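## Task

Finish with the organiser's Saturday lid standing upright or tilted past upright, every other lid latched closed, and the organiser resting level on its base on the table. Nothing may depend on the robot holding it at the end; release and pull the grippers away before finishing.

## Robot and tools

Robot: two 6-joint arms with parallel two-finger grippers, named left_arm and right_arm. Bases in the scene frame: left_arm at (+0.011, +0.254, 0) with quat_wxyz (+1.000, 0, 0, -0.031); right_arm at (-0.046, -0.362, 0) with quat_wxyz (+0.997, 0, 0, -0.071). The names are labels only, not image sides.

Scene frame: origin on the table top midway between the arms, +x out over the table, +z up, left_arm on the +y side. All positions are in metres and all quaternions are w-first (qw, qx, qy, qz). Gripper axes: fingers extend along the gripper's +z and close along its y. end_effector_position is the pinch point between the pads, roughly 1 cm short of the fingertips. Reported hand positions can be slightly wrong, more so at long reach.

Row layout, used by move and execute_actions: one flat list of 16 numbers covering both arms. First left_arm: x, y, z, qw, qx, qy, qz, opening. Then right_arm in the same order. x, y, z and the quaternion are an absolute target pose for that gripper in the scene frame, not an offset. opening runs from -1 (closed) to +1 (fully open, 0.094 m). Both arms must be filled in even if one stays still. To hold an arm in place, repeat its last reported pose exactly and the opening it should keep. To keep an orientation, resend the same quaternion each time rather than copying the drifted value from the last result.

execute_actions(actions): a list of actions. Each action is a list of up to 15 rows, one per 1/30 s step, so an action lasts 0.5 s; a short action repeats its final row. Per step, the commanded pose is clipped to within 70 mm and 16 degrees of the measured pose, so a distant target takes several actions. An action is rejected for both arms if any target lies more than 0.6 m from that gripper's current position along any of its own axes. A malformed first action, or a first action that fails this check, rejects the whole call. An empty list just returns the current state and images.

move(target, speed, blocking): drives each gripper in a straight line to the absolute pose in target (one 16-number row). speed is in m/s, from 0.002 to 0.5, default 0.25; turning is capped at twice that in rad/s. Duration is 0.5 to 10 s, and the move is cut off at 10 s. The opening is applied at the start. It does not avoid obstacles or the other arm, and grippers can overshoot or stray, especially with the arm nearly straight. Faster moves and targets set deeper past contact press harder. With blocking=false the result comes after 0.5 s; until a result shows the move ended, use wait or stop before any other motion command. The 'move:' line reports the ending: done, off_target, moving, held (a check blocked the final step) or fault. It also lists limits: paced means the pose was clipped; held means some steps were blocked, and the arm may then speed up. It also gives each gripper's distance from its target.

wait(seconds): 0 to 10 s. Lets the scene run with the last commands held, and returns early if a move ends. stop(): brakes a running move, which needs room to stop; the fingers keep moving. zoom_image(camera, region): region is [x0, y0, x1, y1] in pixels, at most 504x504. Cameras: cam_head_left and cam_head_right (896x504), cam_left_wrist and cam_right_wrist (504x504, fisheye). read_manual returns only licence text. finished_scene(scene): ends scene 1 or 2, cannot be undone, and reports success plus the next scene's task.

Result lines: the state line gives each gripper's position and quaternion. 'Hand target' is the pose the controller is currently driving toward. grip_measured is the finger opening on the command scale, with up to about 1 mm error; the last joint value is the opening in metres. 'pose unreachable' means the clearance check changed or blocked that arm's command. FAULT and OVER-TEMPERATURE FAULT lines mean an arm has stopped. MOTOR HOT appears from 75 °C; at 90 °C the arm halts for 10 s; at 100 °C the arm goes limp and falls. Holding loads heats the motors, even while you are thinking.

Joint ranges (rad): waist -2.618 to 3.054, shoulder 0 to 3.142, elbow 0 to 3.142, wrist pitch ±1.571, wrist yaw ±1.571, wrist roll ±2.094. Friction can leave the gripper up to about 31 mm off its target, and very small commands may not move it at all. To grip something, command an opening about 0.03 below grip_measured; the force limit is roughly 50 to 62 N per pad.

The simulation keeps running while you think, with the last command held.

Avoid: knocking the organiser or anything else off the table, tipping the organiser over, forcing other lids open, slamming, hard pushes, and the arms colliding with each other. Objects may occasionally get nudged by outside pushes. At the end, open the fingers and move both grippers clear.

Each tool is called after "Call:" as name(argument=value, ...), one argument or row to a line, values as JSON.

## Session

Call:
execute_actions(
  actions=[],
)

Scene clock: 0.00 s.
left_arm: end_effector_position=(+0.1794, +0.1848, +0.1171) grip_measured=+1.000 end_effector_quat_wxyz=(+0.010, +0.749, +0.663, +0.010) | right_arm: end_effector_position=(+0.3275, -0.2868, +0.2263) grip_measured=+1.000 end_effector_quat_wxyz=(+0.294, -0.462, +0.611, -0.572)
Joint positions: left_arm=[-0.339  1.197  0.971 -1.32  -0.009  1.292  0.094] | right_arm=[ 0.734  1.345  0.737  0.275  1.015 -1.458  0.094]
Joint velocities: left_arm=[ 0.007  0.002 -0.007  0.007 -0.022  0.022  0.   ] | right_arm=[-0.002 -0.002 -0.002 -0.007  0.022 -0.081  0.   ]
Hand target (left_arm): +0.179, +0.185, +0.117; +0.010, +0.749, +0.663, +0.010
Hand target (right_arm): +0.327, -0.287, +0.226; +0.294, -0.462, +0.611, -0.572
camera_calibration (this result's frames):
cam_left_wrist: T_world_to_cam=[[-0.994642, -0.103111, -0.00748449, 0.190323], [-0.0914054, 0.843282, 0.529641, -0.168356], [-0.0483002, 0.527487, -0.848189, 0.142939], [0, 0, 0, 1]] pos_world=[0.180819, 0.0861977, 0.211832]
cam_right_wrist: T_world_to_cam=[[0.14447, -0.194372, 0.970231, -0.320657], [-0.751793, -0.659093, -0.0200959, 0.10702], [0.643378, -0.72651, -0.241346, -0.276103], [0, 0, 0, 1]] pos_world=[0.30442, -0.192382, 0.246626]

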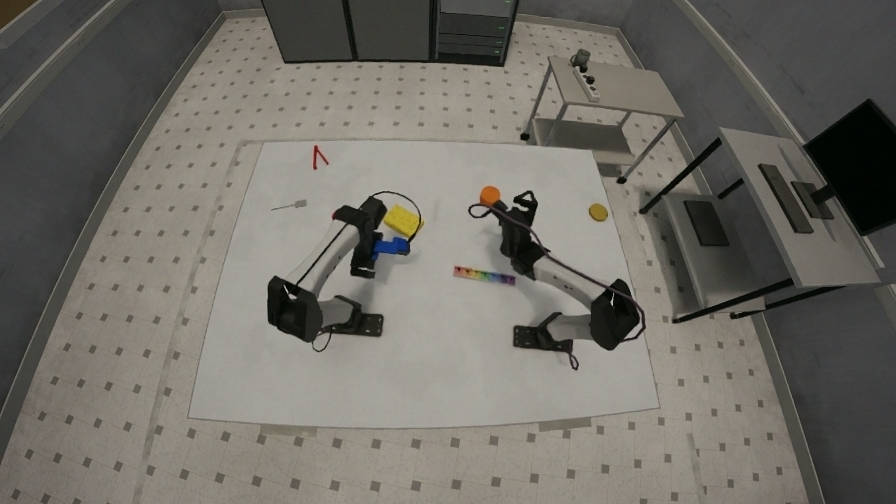

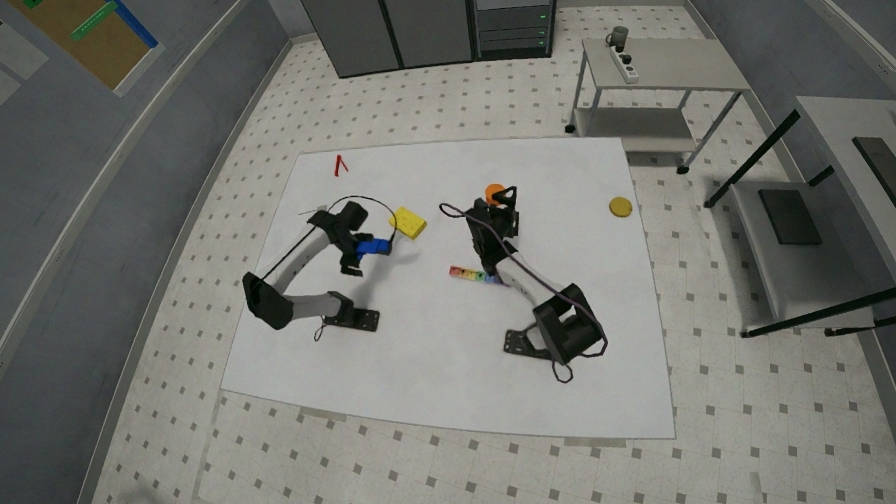

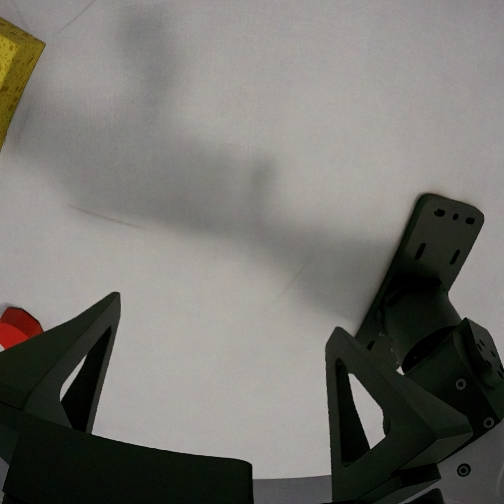

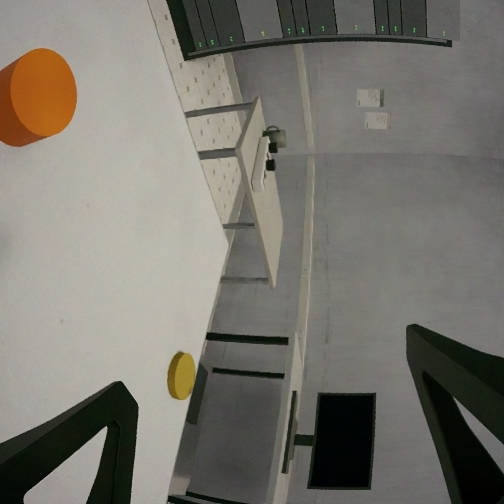

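Call:
move(
  target=[0.19,-0.08,0.16,0.183,0.683,0.683,-0.183,1, 0.30,-0.47,0.25,0.258,0,0.966,0,1],
)

Scene clock: 5.50 s.
left_arm: end_effector_position=(+0.1873, -0.0703, +0.1589) grip_measured=+1.000 end_effector_quat_wxyz=(+0.174, +0.680, +0.689, -0.181) | right_arm: end_effector_position=(+0.3008, -0.4717, +0.2533) grip_measured=+1.000 end_effector_quat_wxyz=(+0.273, -0.009, +0.962, -0.007)
Joint positions: left_arm=[-0.875  1.559  1.315 -0.909  0.298  0.557  0.094] | right_arm=[-0.257  1.513  1.623 -1.16  -0.199 -0.366  0.094]
Joint velocities: left_arm=[ 0.007 -0.007  0.037 -0.037 -0.037 -0.081  0.   ] | right_arm=[-0.002 -0.027  0.012  0.066 -0.037 -0.007  0.   ]
Hand target (left_arm): +0.188, -0.081, +0.163; +0.183, +0.681, +0.683, -0.189
Hand target (right_arm): +0.300, -0.474, +0.250; +0.264, -0.001, +0.965, +0.001
Off the commanded pose (left_arm): 0.010 m, 1 deg.
Off the commanded pose (right_arm): 0.004 m, 2 deg.
move: done
camera_calibration (this result's frames):
cam_left_wrist: T_world_to_cam=[[-0.970875, -0.195871, 0.137973, 0.13815], [-0.18835, 0.979899, 0.0657373, 0.126859], [-0.148076, 0.0378354, -0.988252, 0.319811], [0, 0, 0, 1]] pos_world=[0.205377, -0.10935, 0.288654]
cam_right_wrist: T_world_to_cam=[[-0.202483, -0.96483, -0.167641, -0.349788], [-0.962482, 0.227647, -0.147663, 0.479664], [0.180633, 0.131452, -0.974727, 0.342912], [0, 0, 0, 1]] pos_world=[0.328901, -0.491757, 0.346436]

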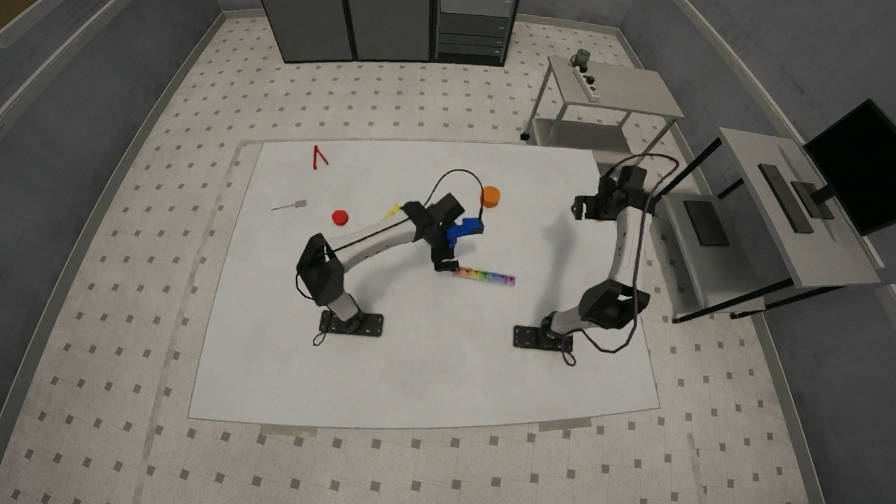

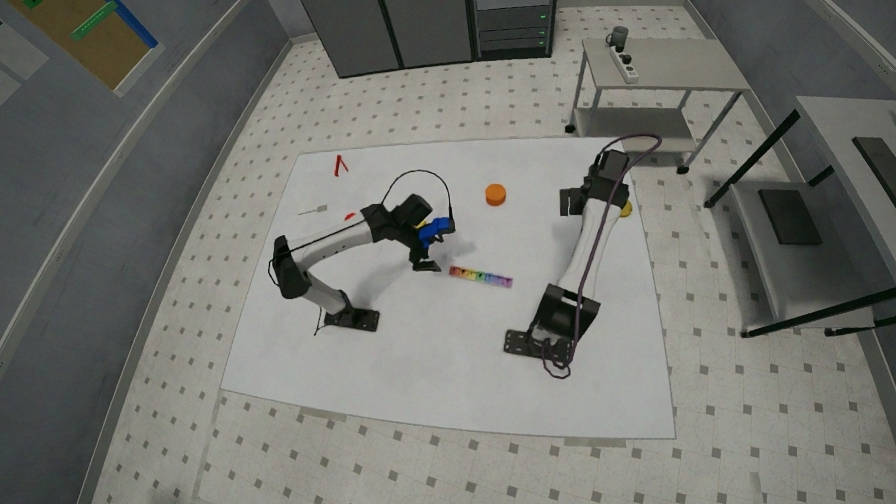

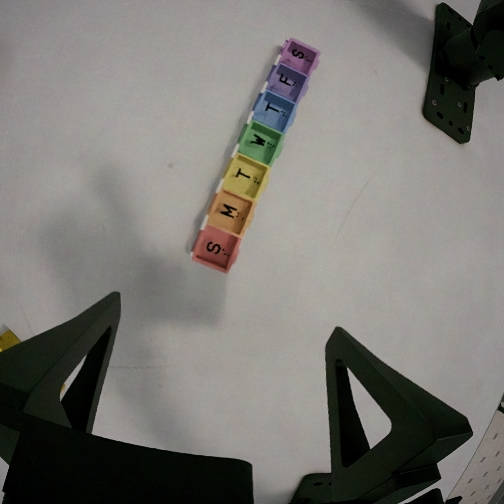

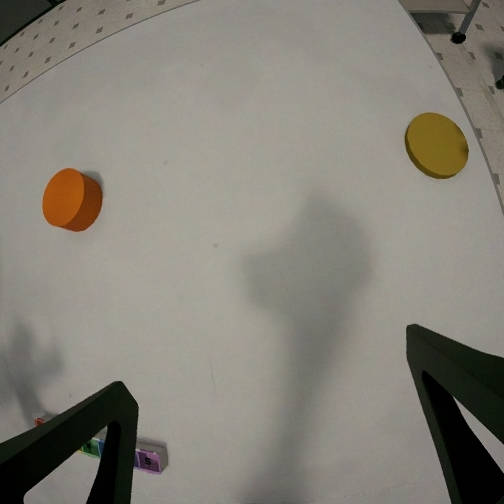

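Call:
move(
  target=[0.178,-0.185,0.07,0.165,0.745,0.614,-0.2,1, 0.30,-0.47,0.25,0.258,0,0.966,0,1],
  speed=0.15,
)

Call:
move(
  target=[0.177,-0.19,0.025,0.165,0.745,0.614,-0.2,1, 0.30,-0.47,0.25,0.258,0,0.966,0,1],
  speed=0.05,
)

Scene clock: 10.47 s.
left_arm: end_effector_position=(+0.1789, -0.1761, +0.0654) grip_measured=+1.000 end_effector_quat_wxyz=(+0.152, +0.741, +0.625, -0.193) | right_arm: end_effector_position=(+0.2982, -0.4704, +0.2517) grip_measured=+1.000 end_effector_quat_wxyz=(+0.268, -0.002, +0.964, -0.002)
Joint positions: left_arm=[-1.024  1.98   1.455 -0.649  0.308  0.593  0.094] | right_arm=[-0.257  1.513  1.623 -1.174 -0.2   -0.351  0.094]
Joint velocities: left_arm=[-0.002  0.017  0.007  0.007  0.007  0.051  0.   ] | right_arm=[-0.002  0.007  0.007 -0.051  0.066  0.037  0.   ]
Hand target (left_arm): +0.178, -0.186, +0.071; +0.165, +0.745, +0.614, -0.202
Hand target (right_arm): +0.300, -0.470, +0.250; +0.258, -0.000, +0.966, +0.000
Off the commanded pose (left_arm): 0.010 m, 2 deg.
Off the commanded pose (right_arm): 0.002 m, 1 deg.
move: done
camera_calibration (this result's frames):
cam_left_wrist: T_world_to_cam=[[-0.990134, -0.0155658, 0.139257, 0.157207], [-0.00473496, 0.99696, 0.077772, 0.204435], [-0.140044, 0.0763454, -0.987198, 0.235459], [0, 0, 0, 1]] pos_world=[0.189599, -0.219343, 0.194653]
cam_right_wrist: T_world_to_cam=[[-0.215959, -0.959969, -0.178385, -0.340309], [-0.961423, 0.240946, -0.132704, 0.478787], [0.170373, 0.142845, -0.974971, 0.350129], [0, 0, 0, 1]] pos_world=[0.327172, -0.492062, 0.344197]

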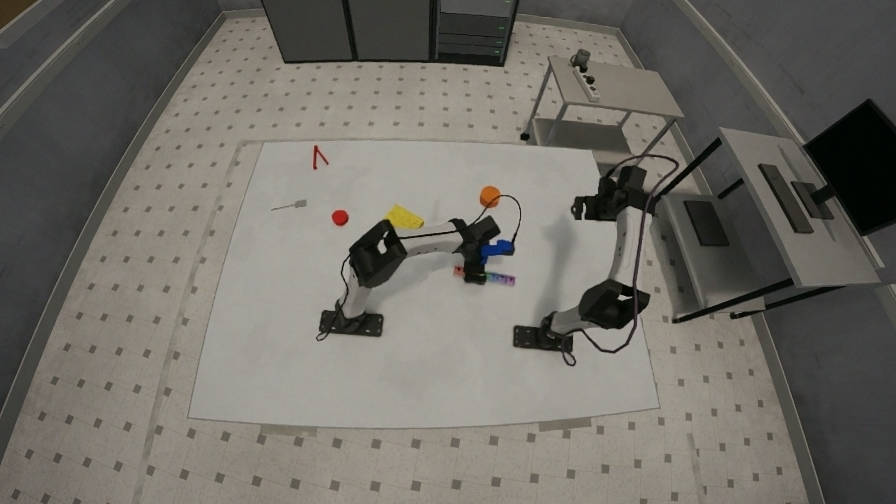

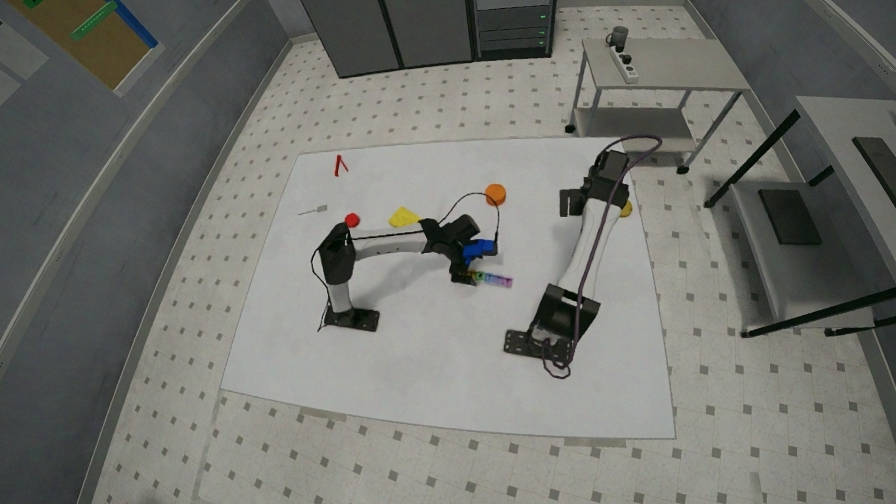

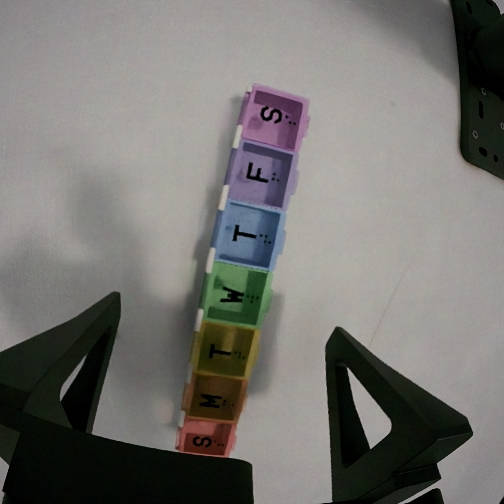

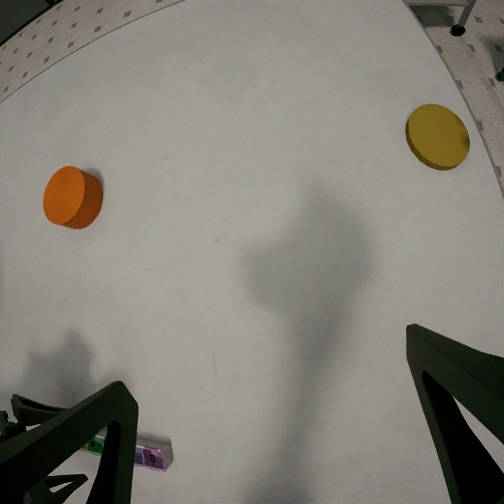

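Scene clock: 11.80 s.
left_arm: end_effector_position=(+0.1847, -0.1872, +0.0311) grip_measured=+1.000 end_effector_quat_wxyz=(+0.167, +0.740, +0.621, -0.197) | right_arm: end_effector_position=(+0.2982, -0.4705, +0.2517) grip_measured=+1.000 end_effector_quat_wxyz=(+0.268, -0.002, +0.964, -0.002)
Joint positions: left_arm=[-1.024  2.049  1.399 -0.492  0.308  0.593  0.094] | right_arm=[-0.257  1.513  1.623 -1.174 -0.199 -0.351  0.094]
Joint velocities: left_arm=[-0.012  0.002 -0.017 -0.022 -0.022  0.081  0.   ] | right_arm=[-0.007  0.002 -0.032 -0.095  0.022 -0.007  0.   ]
Hand target (left_arm): +0.177, -0.190, +0.025; +0.165, +0.745, +0.614, -0.200
Hand target (right_arm): +0.300, -0.470, +0.250; +0.258, +0.000, +0.966, -0.000
Off the commanded pose (left_arm): 0.010 m, 1 deg.
Off the commanded pose (right_arm): 0.003 m, 1 deg.
move: done
camera_calibration (this result's frames):
cam_left_wrist: T_world_to_cam=[[-0.992105, -0.0118212, 0.124849, 0.169104], [-0.00568418, 0.998763, 0.0493976, 0.219573], [-0.125279, 0.048298, -0.990945, 0.195361], [0, 0, 0, 1]] pos_world=[0.193492, -0.226738, 0.161633]
cam_right_wrist: T_world_to_cam=[[-0.21616, -0.959984, -0.178062, -0.340403], [-0.961396, 0.241083, -0.132653, 0.478826], [0.170273, 0.142514, -0.975037, 0.350021], [0, 0, 0, 1]] pos_world=[0.327161, -0.492101, 0.344188]

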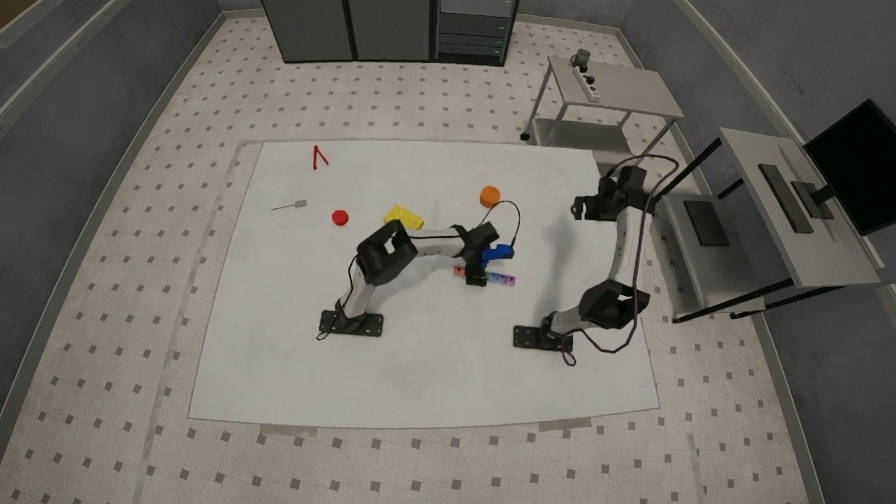

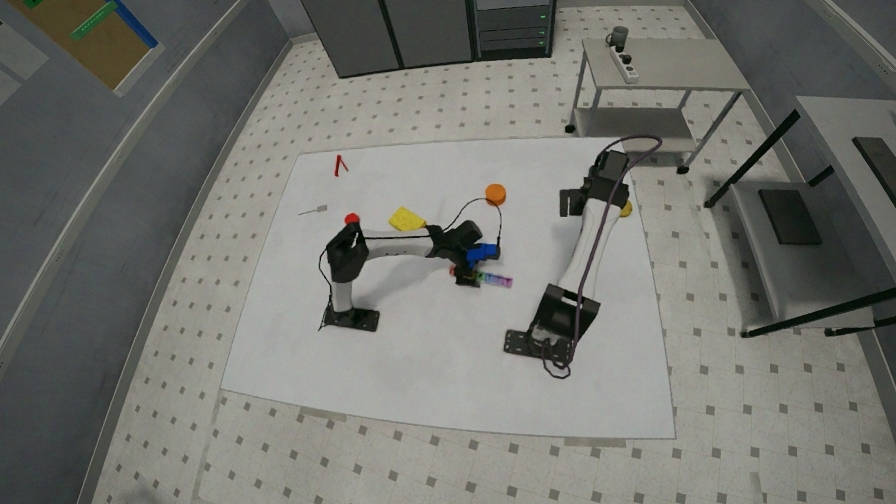

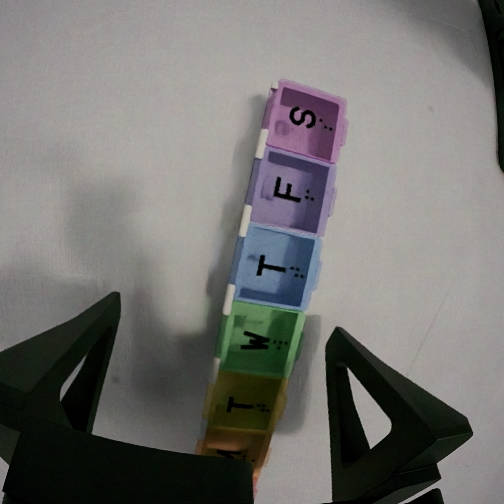

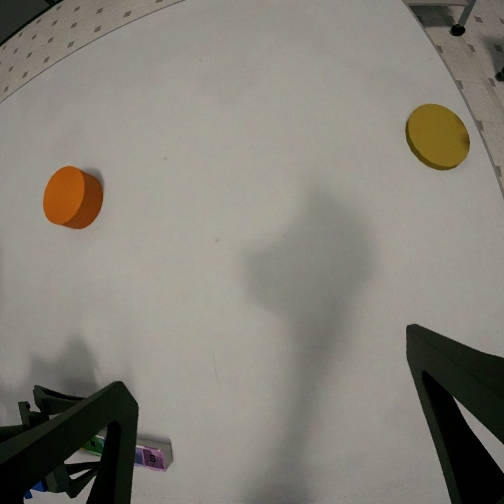

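Call:
move(
  target=[0.177,-0.19,0.025,0.165,0.745,0.614,-0.2,-0.33, 0.30,-0.47,0.25,0.258,0,0.966,0,1],
  speed=0.05,
)

Call:
move(
  target=[0.34,-0.14,0.028,0.183,0.683,0.683,-0.183,-0.33, 0.25,-0.40,0.12,0.258,0,0.966,0,0.1],
  speed=0.08,
)

Scene clock: 13.93 s.
left_arm: end_effector_position=(+0.1848, -0.1875, +0.0312) grip_measured=-0.299 end_effector_quat_wxyz=(+0.168, +0.740, +0.620, -0.197) | right_arm: end_effector_position=(+0.2982, -0.4705, +0.2517) grip_measured=+1.000 end_effector_quat_wxyz=(+0.268, -0.002, +0.964, -0.002)
Joint positions: left_arm=[-1.024  2.049  1.399 -0.491  0.308  0.593  0.033] | right_arm=[-0.257  1.513  1.623 -1.174 -0.199 -0.351  0.094]
Joint velocities: left_arm=[ 0.012  0.012 -0.007 -0.051 -0.081 -0.037 -0.001] | right_arm=[-0.002  0.007 -0.007 -0.095 -0.022  0.007  0.   ]
Hand target (left_arm): +0.177, -0.190, +0.025; +0.165, +0.745, +0.614, -0.200
Hand target (right_arm): +0.300, -0.470, +0.250; +0.258, +0.000, +0.966, +0.000
Off the commanded pose (left_arm): 0.010 m, 1 deg.
Off the commanded pose (right_arm): 0.003 m, 1 deg.
move: done
camera_calibration (this result's frames):
cam_left_wrist: T_world_to_cam=[[-0.992157, -0.0114752, 0.124466, 0.16926], [-0.00554525, 0.998837, 0.0478854, 0.219914], [-0.124871, 0.0468196, -0.991068, 0.195207], [0, 0, 0, 1]] pos_world=[0.193527, -0.226856, 0.161865]
cam_right_wrist: T_world_to_cam=[[-0.216474, -0.959878, -0.178251, -0.340212], [-0.961317, 0.241424, -0.132607, 0.478951], [0.17032, 0.14265, -0.975009, 0.350063], [0, 0, 0, 1]] pos_world=[0.327153, -0.492129, 0.344184]

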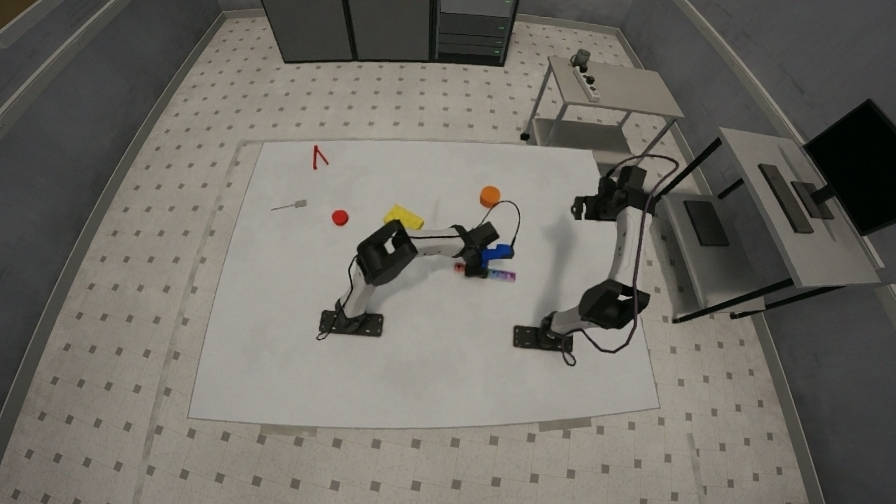

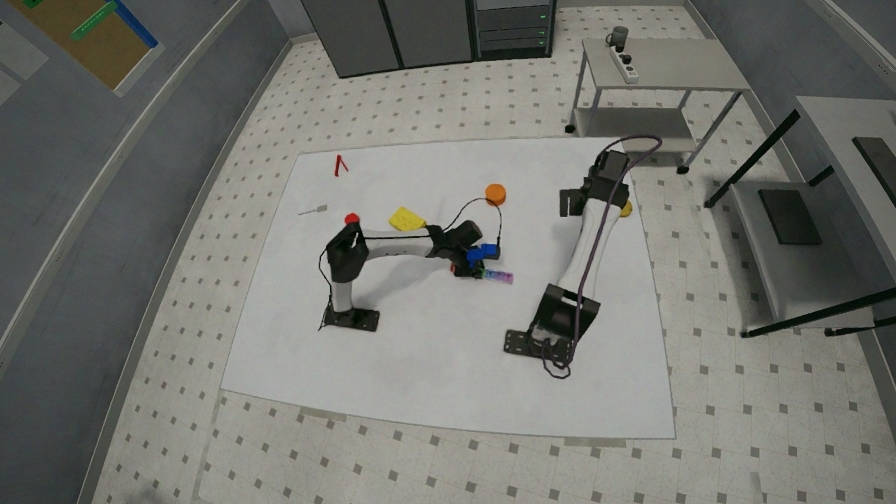

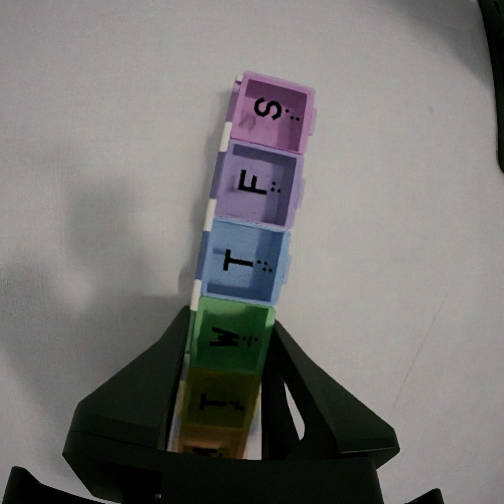

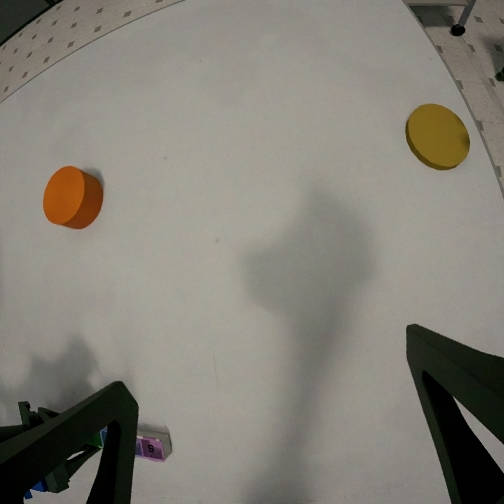

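Scene clock: 16.50 s.
left_arm: end_effector_position=(+0.3386, -0.1408, +0.0322) grip_measured=-0.299 end_effector_quat_wxyz=(+0.189, +0.684, +0.682, -0.178) | right_arm: end_effector_position=(+0.2537, -0.4010, +0.1239) grip_measured=+0.103 end_effector_quat_wxyz=(+0.258, +0.002, +0.966, +0.002)
Joint positions: left_arm=[-0.698  2.218  1.677 -0.639  0.361  0.741  0.033] | right_arm=[-0.04   1.225  0.888 -0.72  -0.094 -0.154  0.052]
Joint velocities: left_arm=[-0.007  0.007 -0.002 -0.022 -0.037  0.051  0.   ] | right_arm=[-0.007  0.002 -0.002  0.022 -0.066 -0.037 -0.001]
Hand target (left_arm): +0.341, -0.139, +0.028; +0.184, +0.684, +0.683, -0.179
Hand target (right_arm): +0.250, -0.398, +0.121; +0.257, +0.000, +0.966, +0.001
Off the commanded pose (left_arm): 0.005 m, 1 deg.
Off the commanded pose (right_arm): 0.006 m, 0 deg.
move: done
camera_calibration (this result's frames):
cam_left_wrist: T_world_to_cam=[[-0.976321, -0.184895, 0.112303, 0.292854], [-0.181035, 0.982504, 0.0437382, 0.231357], [-0.118425, 0.0223718, -0.992711, 0.20764], [0, 0, 0, 1]] pos_world=[0.352393, -0.177807, 0.163119]
cam_right_wrist: T_world_to_cam=[[-0.224856, -0.956981, -0.183377, -0.302038], [-0.962585, 0.247371, -0.110626, 0.402508], [0.151229, 0.151641, -0.976798, 0.231853], [0, 0, 0, 1]] pos_world=[0.28447, -0.423772, 0.215615]

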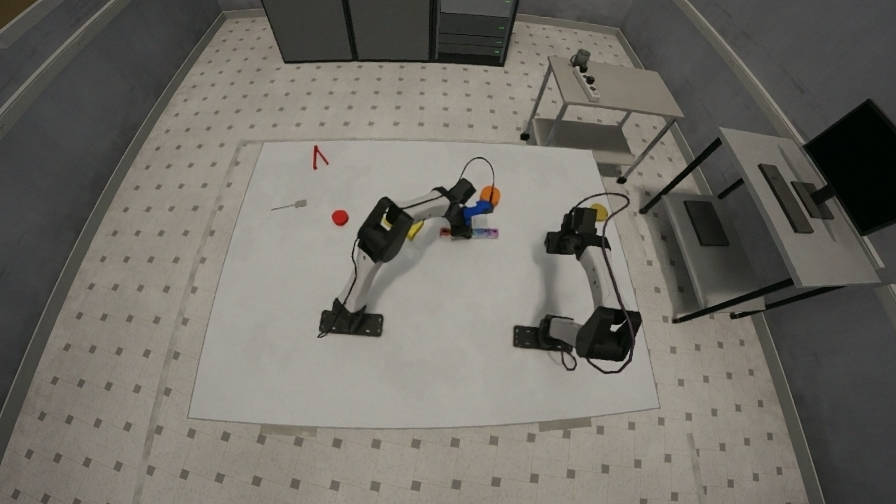

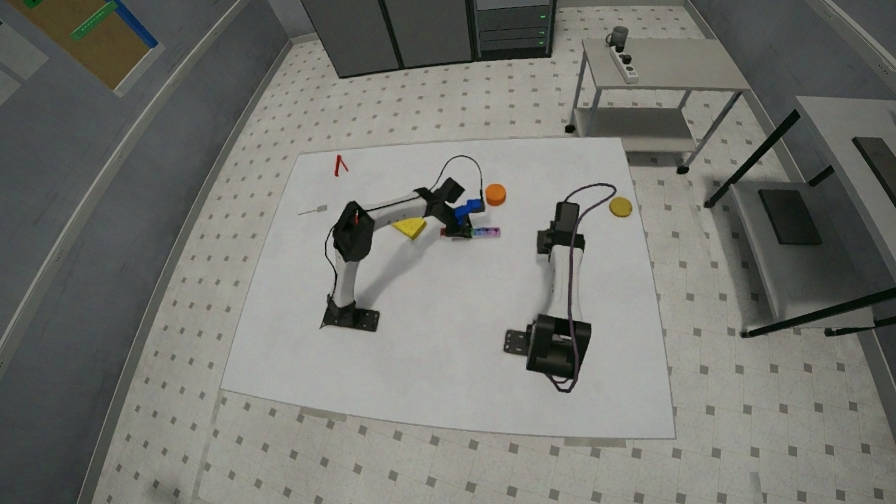

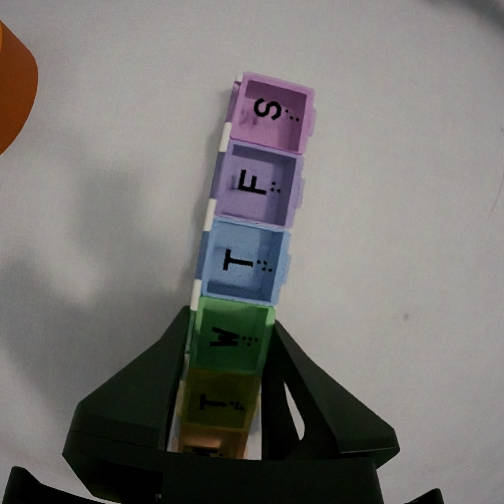

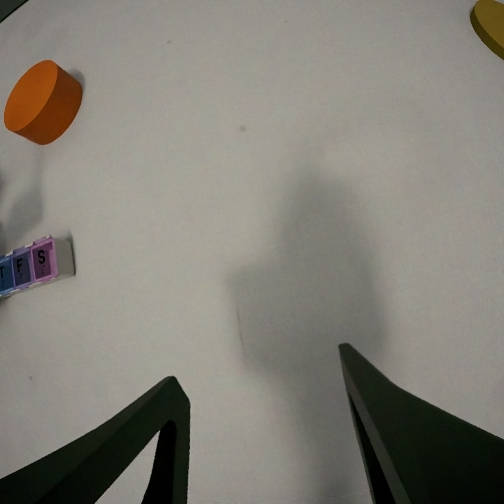

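Call:
move(
  target=[0.34,-0.125,0.008,0.13,0.695,0.695,-0.13,-0.34, 0.29,-0.228,0.04,0.354,0.612,0.612,0.354,0.1],
  speed=0.12,
)

Scene clock: 27.37 s.
left_arm: end_effector_position=(+0.3414, -0.1363, +0.0307) grip_measured=-0.299 end_effector_quat_wxyz=(+0.163, +0.691, +0.686, -0.161) | right_arm: end_effector_position=(+0.2914, -0.2283, +0.0436) grip_measured=+0.103 end_effector_quat_wxyz=(+0.355, +0.614, +0.610, +0.354)
Joint positions: left_arm=[-0.698  2.257  1.763 -0.744  0.328  0.762  0.033] | right_arm=[0.761 1.589 0.395 0.58  0.529 1.916 0.052]
Joint velocities: left_arm=[ 0.022  0.012  0.002  0.007  0.037 -0.081  0.001] | right_arm=[-0.022 -0.017 -0.012 -0.037 -0.037  0.037  0.   ]
Hand target (left_arm): +0.340, -0.125, +0.009; +0.131, +0.696, +0.694, -0.130
Hand target (right_arm): +0.290, -0.225, +0.039; +0.352, +0.613, +0.613, +0.352
Off the commanded pose (left_arm): 0.025 m, 5 deg.
Off the commanded pose (right_arm): 0.004 m, 0 deg.
move: off_target (left_arm)
camera_calibration (this result's frames):
cam_left_wrist: T_world_to_cam=[[-0.976297, -0.184941, 0.112433, 0.296578], [-0.173136, 0.979062, 0.10706, 0.222416], [-0.129879, 0.0850558, -0.987875, 0.218644], [0, 0, 0, 1]] pos_world=[0.356453, -0.181506, 0.158836]
cam_right_wrist: T_world_to_cam=[[-0.437598, 0.28523, -0.852732, 0.231753], [-0.206571, 0.891098, 0.40407, 0.291421], [0.875121, 0.35297, -0.331023, -0.0716918], [0, 0, 0, 1]] pos_world=[0.224353, -0.300483, 0.0561373]

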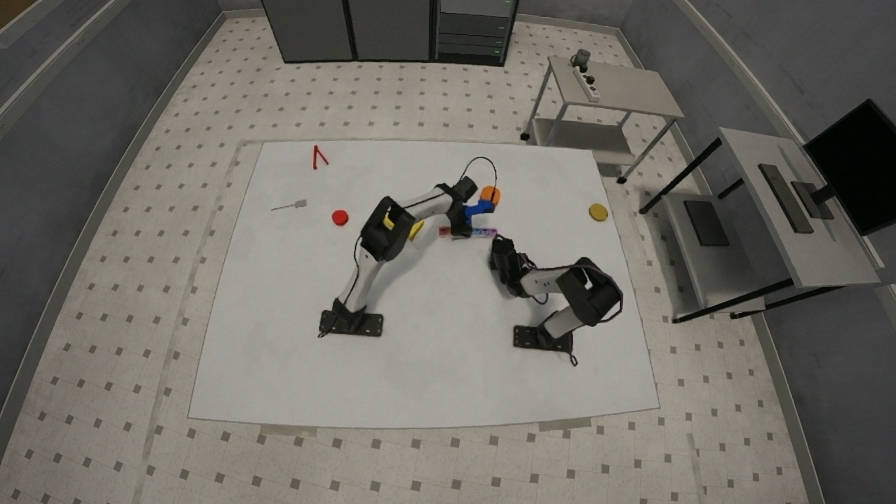

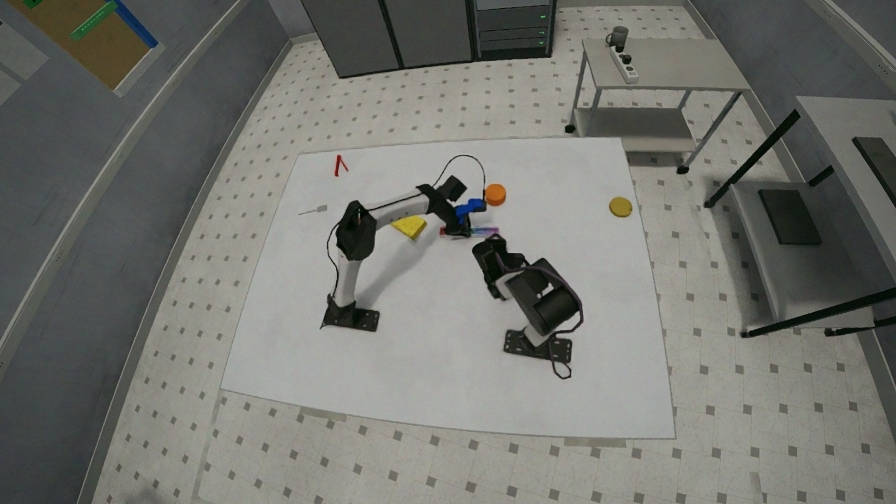

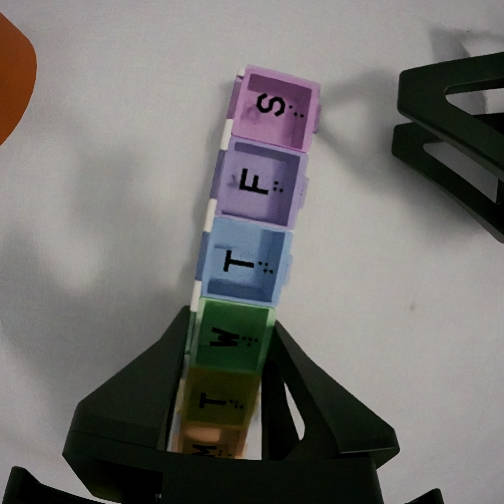

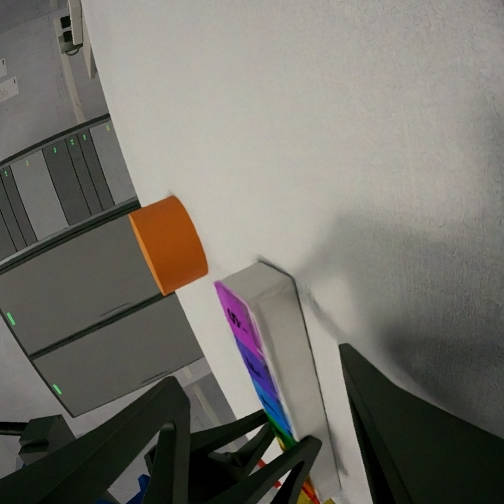

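Aligned. Approach.

Call:
move(
  target=[0.34,-0.125,0.008,0.13,0.695,0.695,-0.13,-0.34, 0.33,-0.228,0.038,0.354,0.612,0.612,0.354,0.1],
  speed=0.03,
)

Scene clock: 29.80 s.
left_arm: end_effector_position=(+0.3416, -0.1365, +0.0308) grip_measured=-0.299 end_effector_quat_wxyz=(+0.164, +0.691, +0.685, -0.161) | right_arm: end_effector_position=(+0.3250, -0.2276, +0.0395) grip_measured=+0.103 end_effector_quat_wxyz=(+0.355, +0.611, +0.612, +0.356)
Joint positions: left_arm=[-0.698  2.257  1.763 -0.743  0.328  0.763  0.033] | right_arm=[0.686 1.711 0.491 0.633 0.463 1.86  0.052]
Joint velocities: left_arm=[-0.027 -0.012 -0.002  0.022 -0.007 -0.022 -0.001] | right_arm=[-0.012 -0.027  0.002  0.007 -0.081 -0.037 -0.   ]
Hand target (left_arm): +0.340, -0.125, +0.009; +0.131, +0.696, +0.694, -0.131
Hand target (right_arm): +0.330, -0.229, +0.038; +0.354, +0.612, +0.612, +0.354
Off the commanded pose (left_arm): 0.026 m, 5 deg.
Off the commanded pose (right_arm): 0.005 m, 0 deg.
move: off_target (left_arm)
camera_calibration (this result's frames):
cam_left_wrist: T_world_to_cam=[[-0.976472, -0.18452, 0.111603, 0.296859], [-0.172908, 0.979205, 0.106115, 0.222582], [-0.128862, 0.0843213, -0.988071, 0.218329], [0, 0, 0, 1]] pos_world=[0.356495, -0.181587, 0.158975]
cam_right_wrist: T_world_to_cam=[[-0.437296, 0.280936, -0.854311, 0.241709], [-0.213975, 0.890172, 0.402255, 0.301601], [0.873491, 0.358706, -0.329155, -0.100898], [0, 0, 0, 1]] pos_world=[0.258367, -0.300188, 0.0519625]

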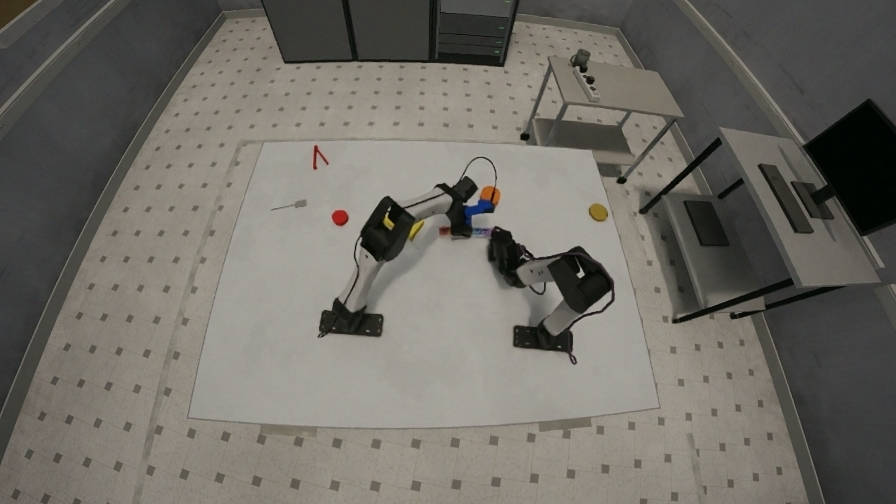

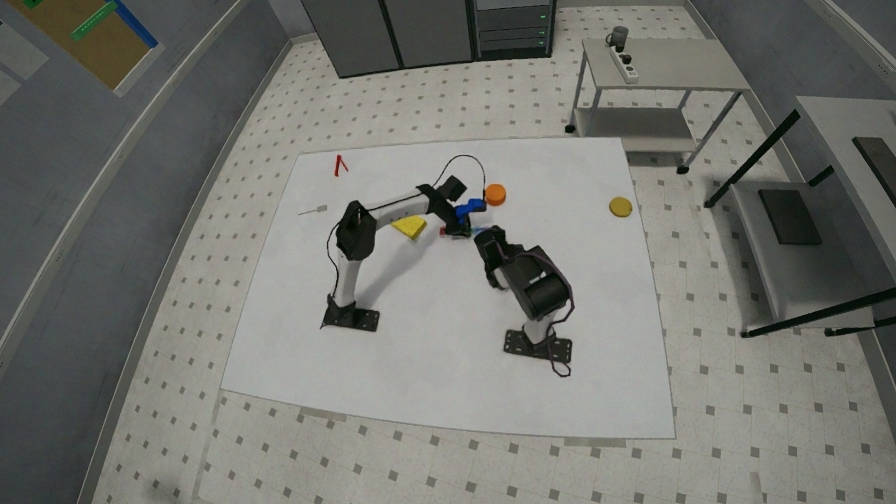

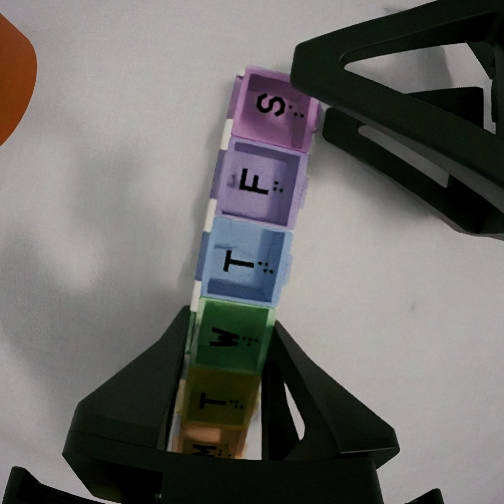

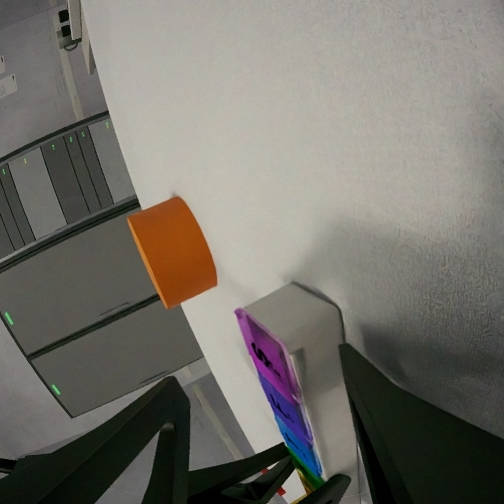

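Call:
execute_actions(
  actions=[
    [[0.34,-0.125,0.008,0.13,0.695,0.695,-0.13,-0.34,0.334,-0.228,0.038,0.354,0.612,0.612,0.354,0.1]],
    [[0.34,-0.125,0.008,0.13,0.695,0.695,-0.13,-0.34,0.339,-0.228,0.038,0.354,0.612,0.612,0.354,0.1]],
    [[0.34,-0.125,0.008,0.13,0.695,0.695,-0.13,-0.34,0.339,-0.228,0.040,0.354,0.612,0.612,0.354,0.0]],
    [[0.34,-0.125,0.008,0.13,0.695,0.695,-0.13,-0.34,0.339,-0.228,0.043,0.354,0.612,0.612,0.354,-0.1]],
  ],
)

Scene clock: 33.57 s.
left_arm: end_effector_position=(+0.3427, -0.1361, +0.0309) grip_measured=-0.299 end_effector_quat_wxyz=(+0.165, +0.691, +0.686, -0.158) | right_arm: end_effector_position=(+0.3329, -0.2264, +0.0387) grip_measured=-0.097 end_effector_quat_wxyz=(+0.352, +0.611, +0.615, +0.354)
Joint positions: left_arm=[-0.698  2.257  1.764 -0.743  0.322  0.763  0.033] | right_arm=[0.672 1.733 0.523 0.622 0.447 1.852 0.042]
Joint velocities: left_arm=[ 0.007 -0.002 -0.012 -0.007  0.007 -0.022 -0.001] | right_arm=[ 0.002 -0.017 -0.012  0.022 -0.095 -0.022  0.   ]
Hand target (left_arm): +0.340, -0.125, +0.009; +0.131, +0.696, +0.694, -0.130
Hand target (right_arm): +0.339, -0.228, +0.043; +0.354, +0.612, +0.612, +0.354
Off the commanded pose (left_arm): 0.026 m, 5 deg.
Off the commanded pose (right_arm): 0.008 m, 0 deg.
camera_calibration (this result's frames):
cam_left_wrist: T_world_to_cam=[[-0.976656, -0.186965, 0.10577, 0.297926], [-0.175562, 0.978471, 0.108502, 0.223122], [-0.123779, 0.0873997, -0.988453, 0.217284], [0, 0, 0, 1]] pos_world=[0.357039, -0.181607, 0.159054]
cam_right_wrist: T_world_to_cam=[[-0.443997, 0.278396, -0.851682, 0.245707], [-0.214805, 0.88972, 0.402812, 0.302685], [0.869899, 0.361793, -0.335232, -0.106331], [0, 0, 0, 1]] pos_world=[0.266609, -0.299239, 0.0516939]

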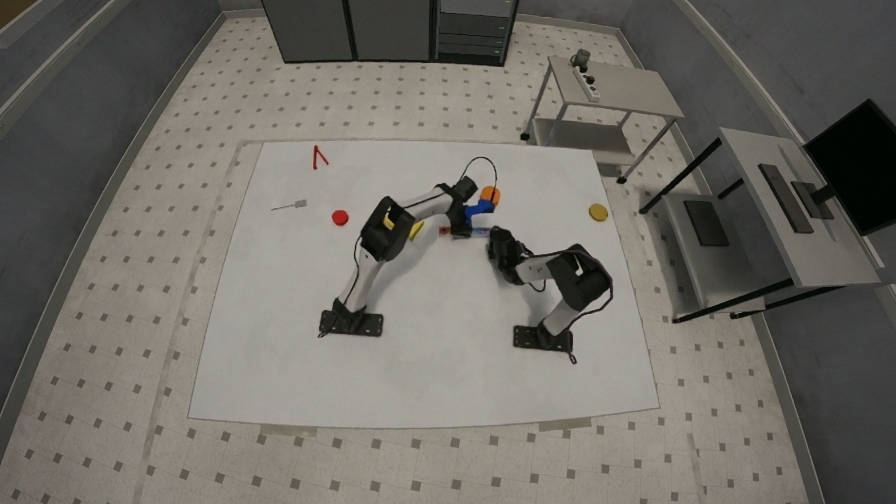

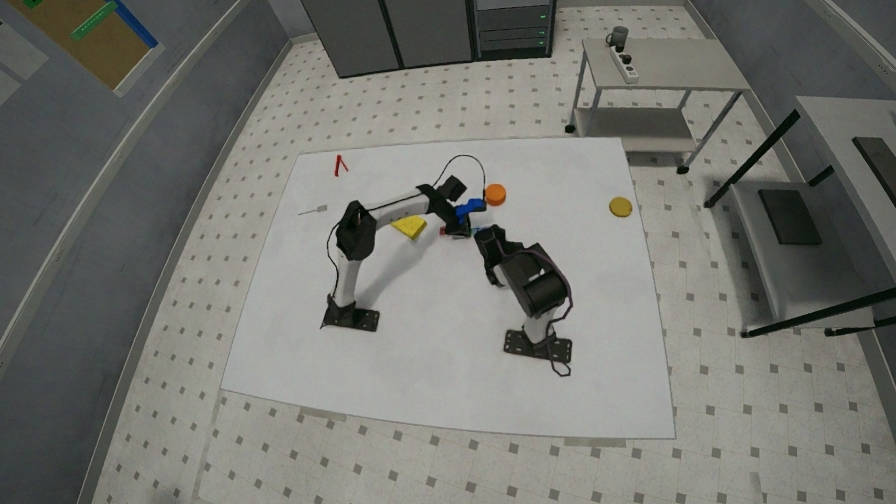

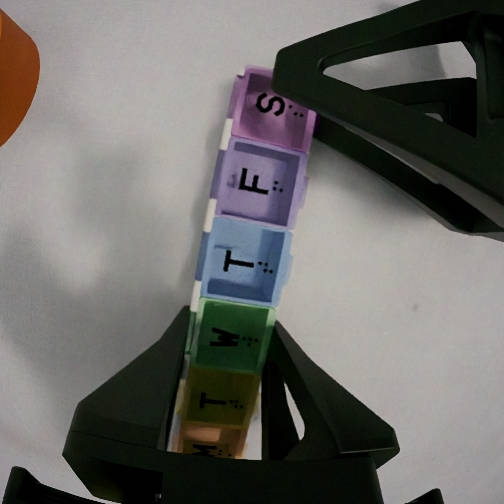

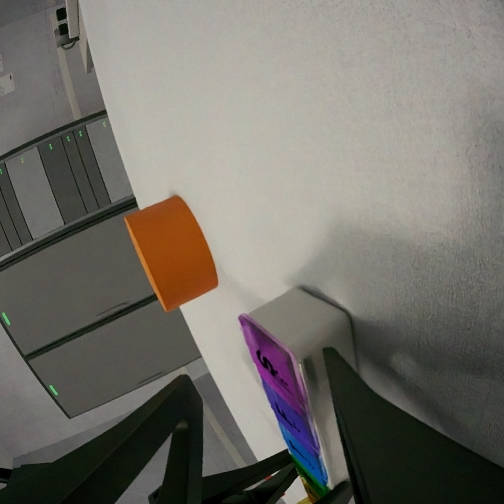

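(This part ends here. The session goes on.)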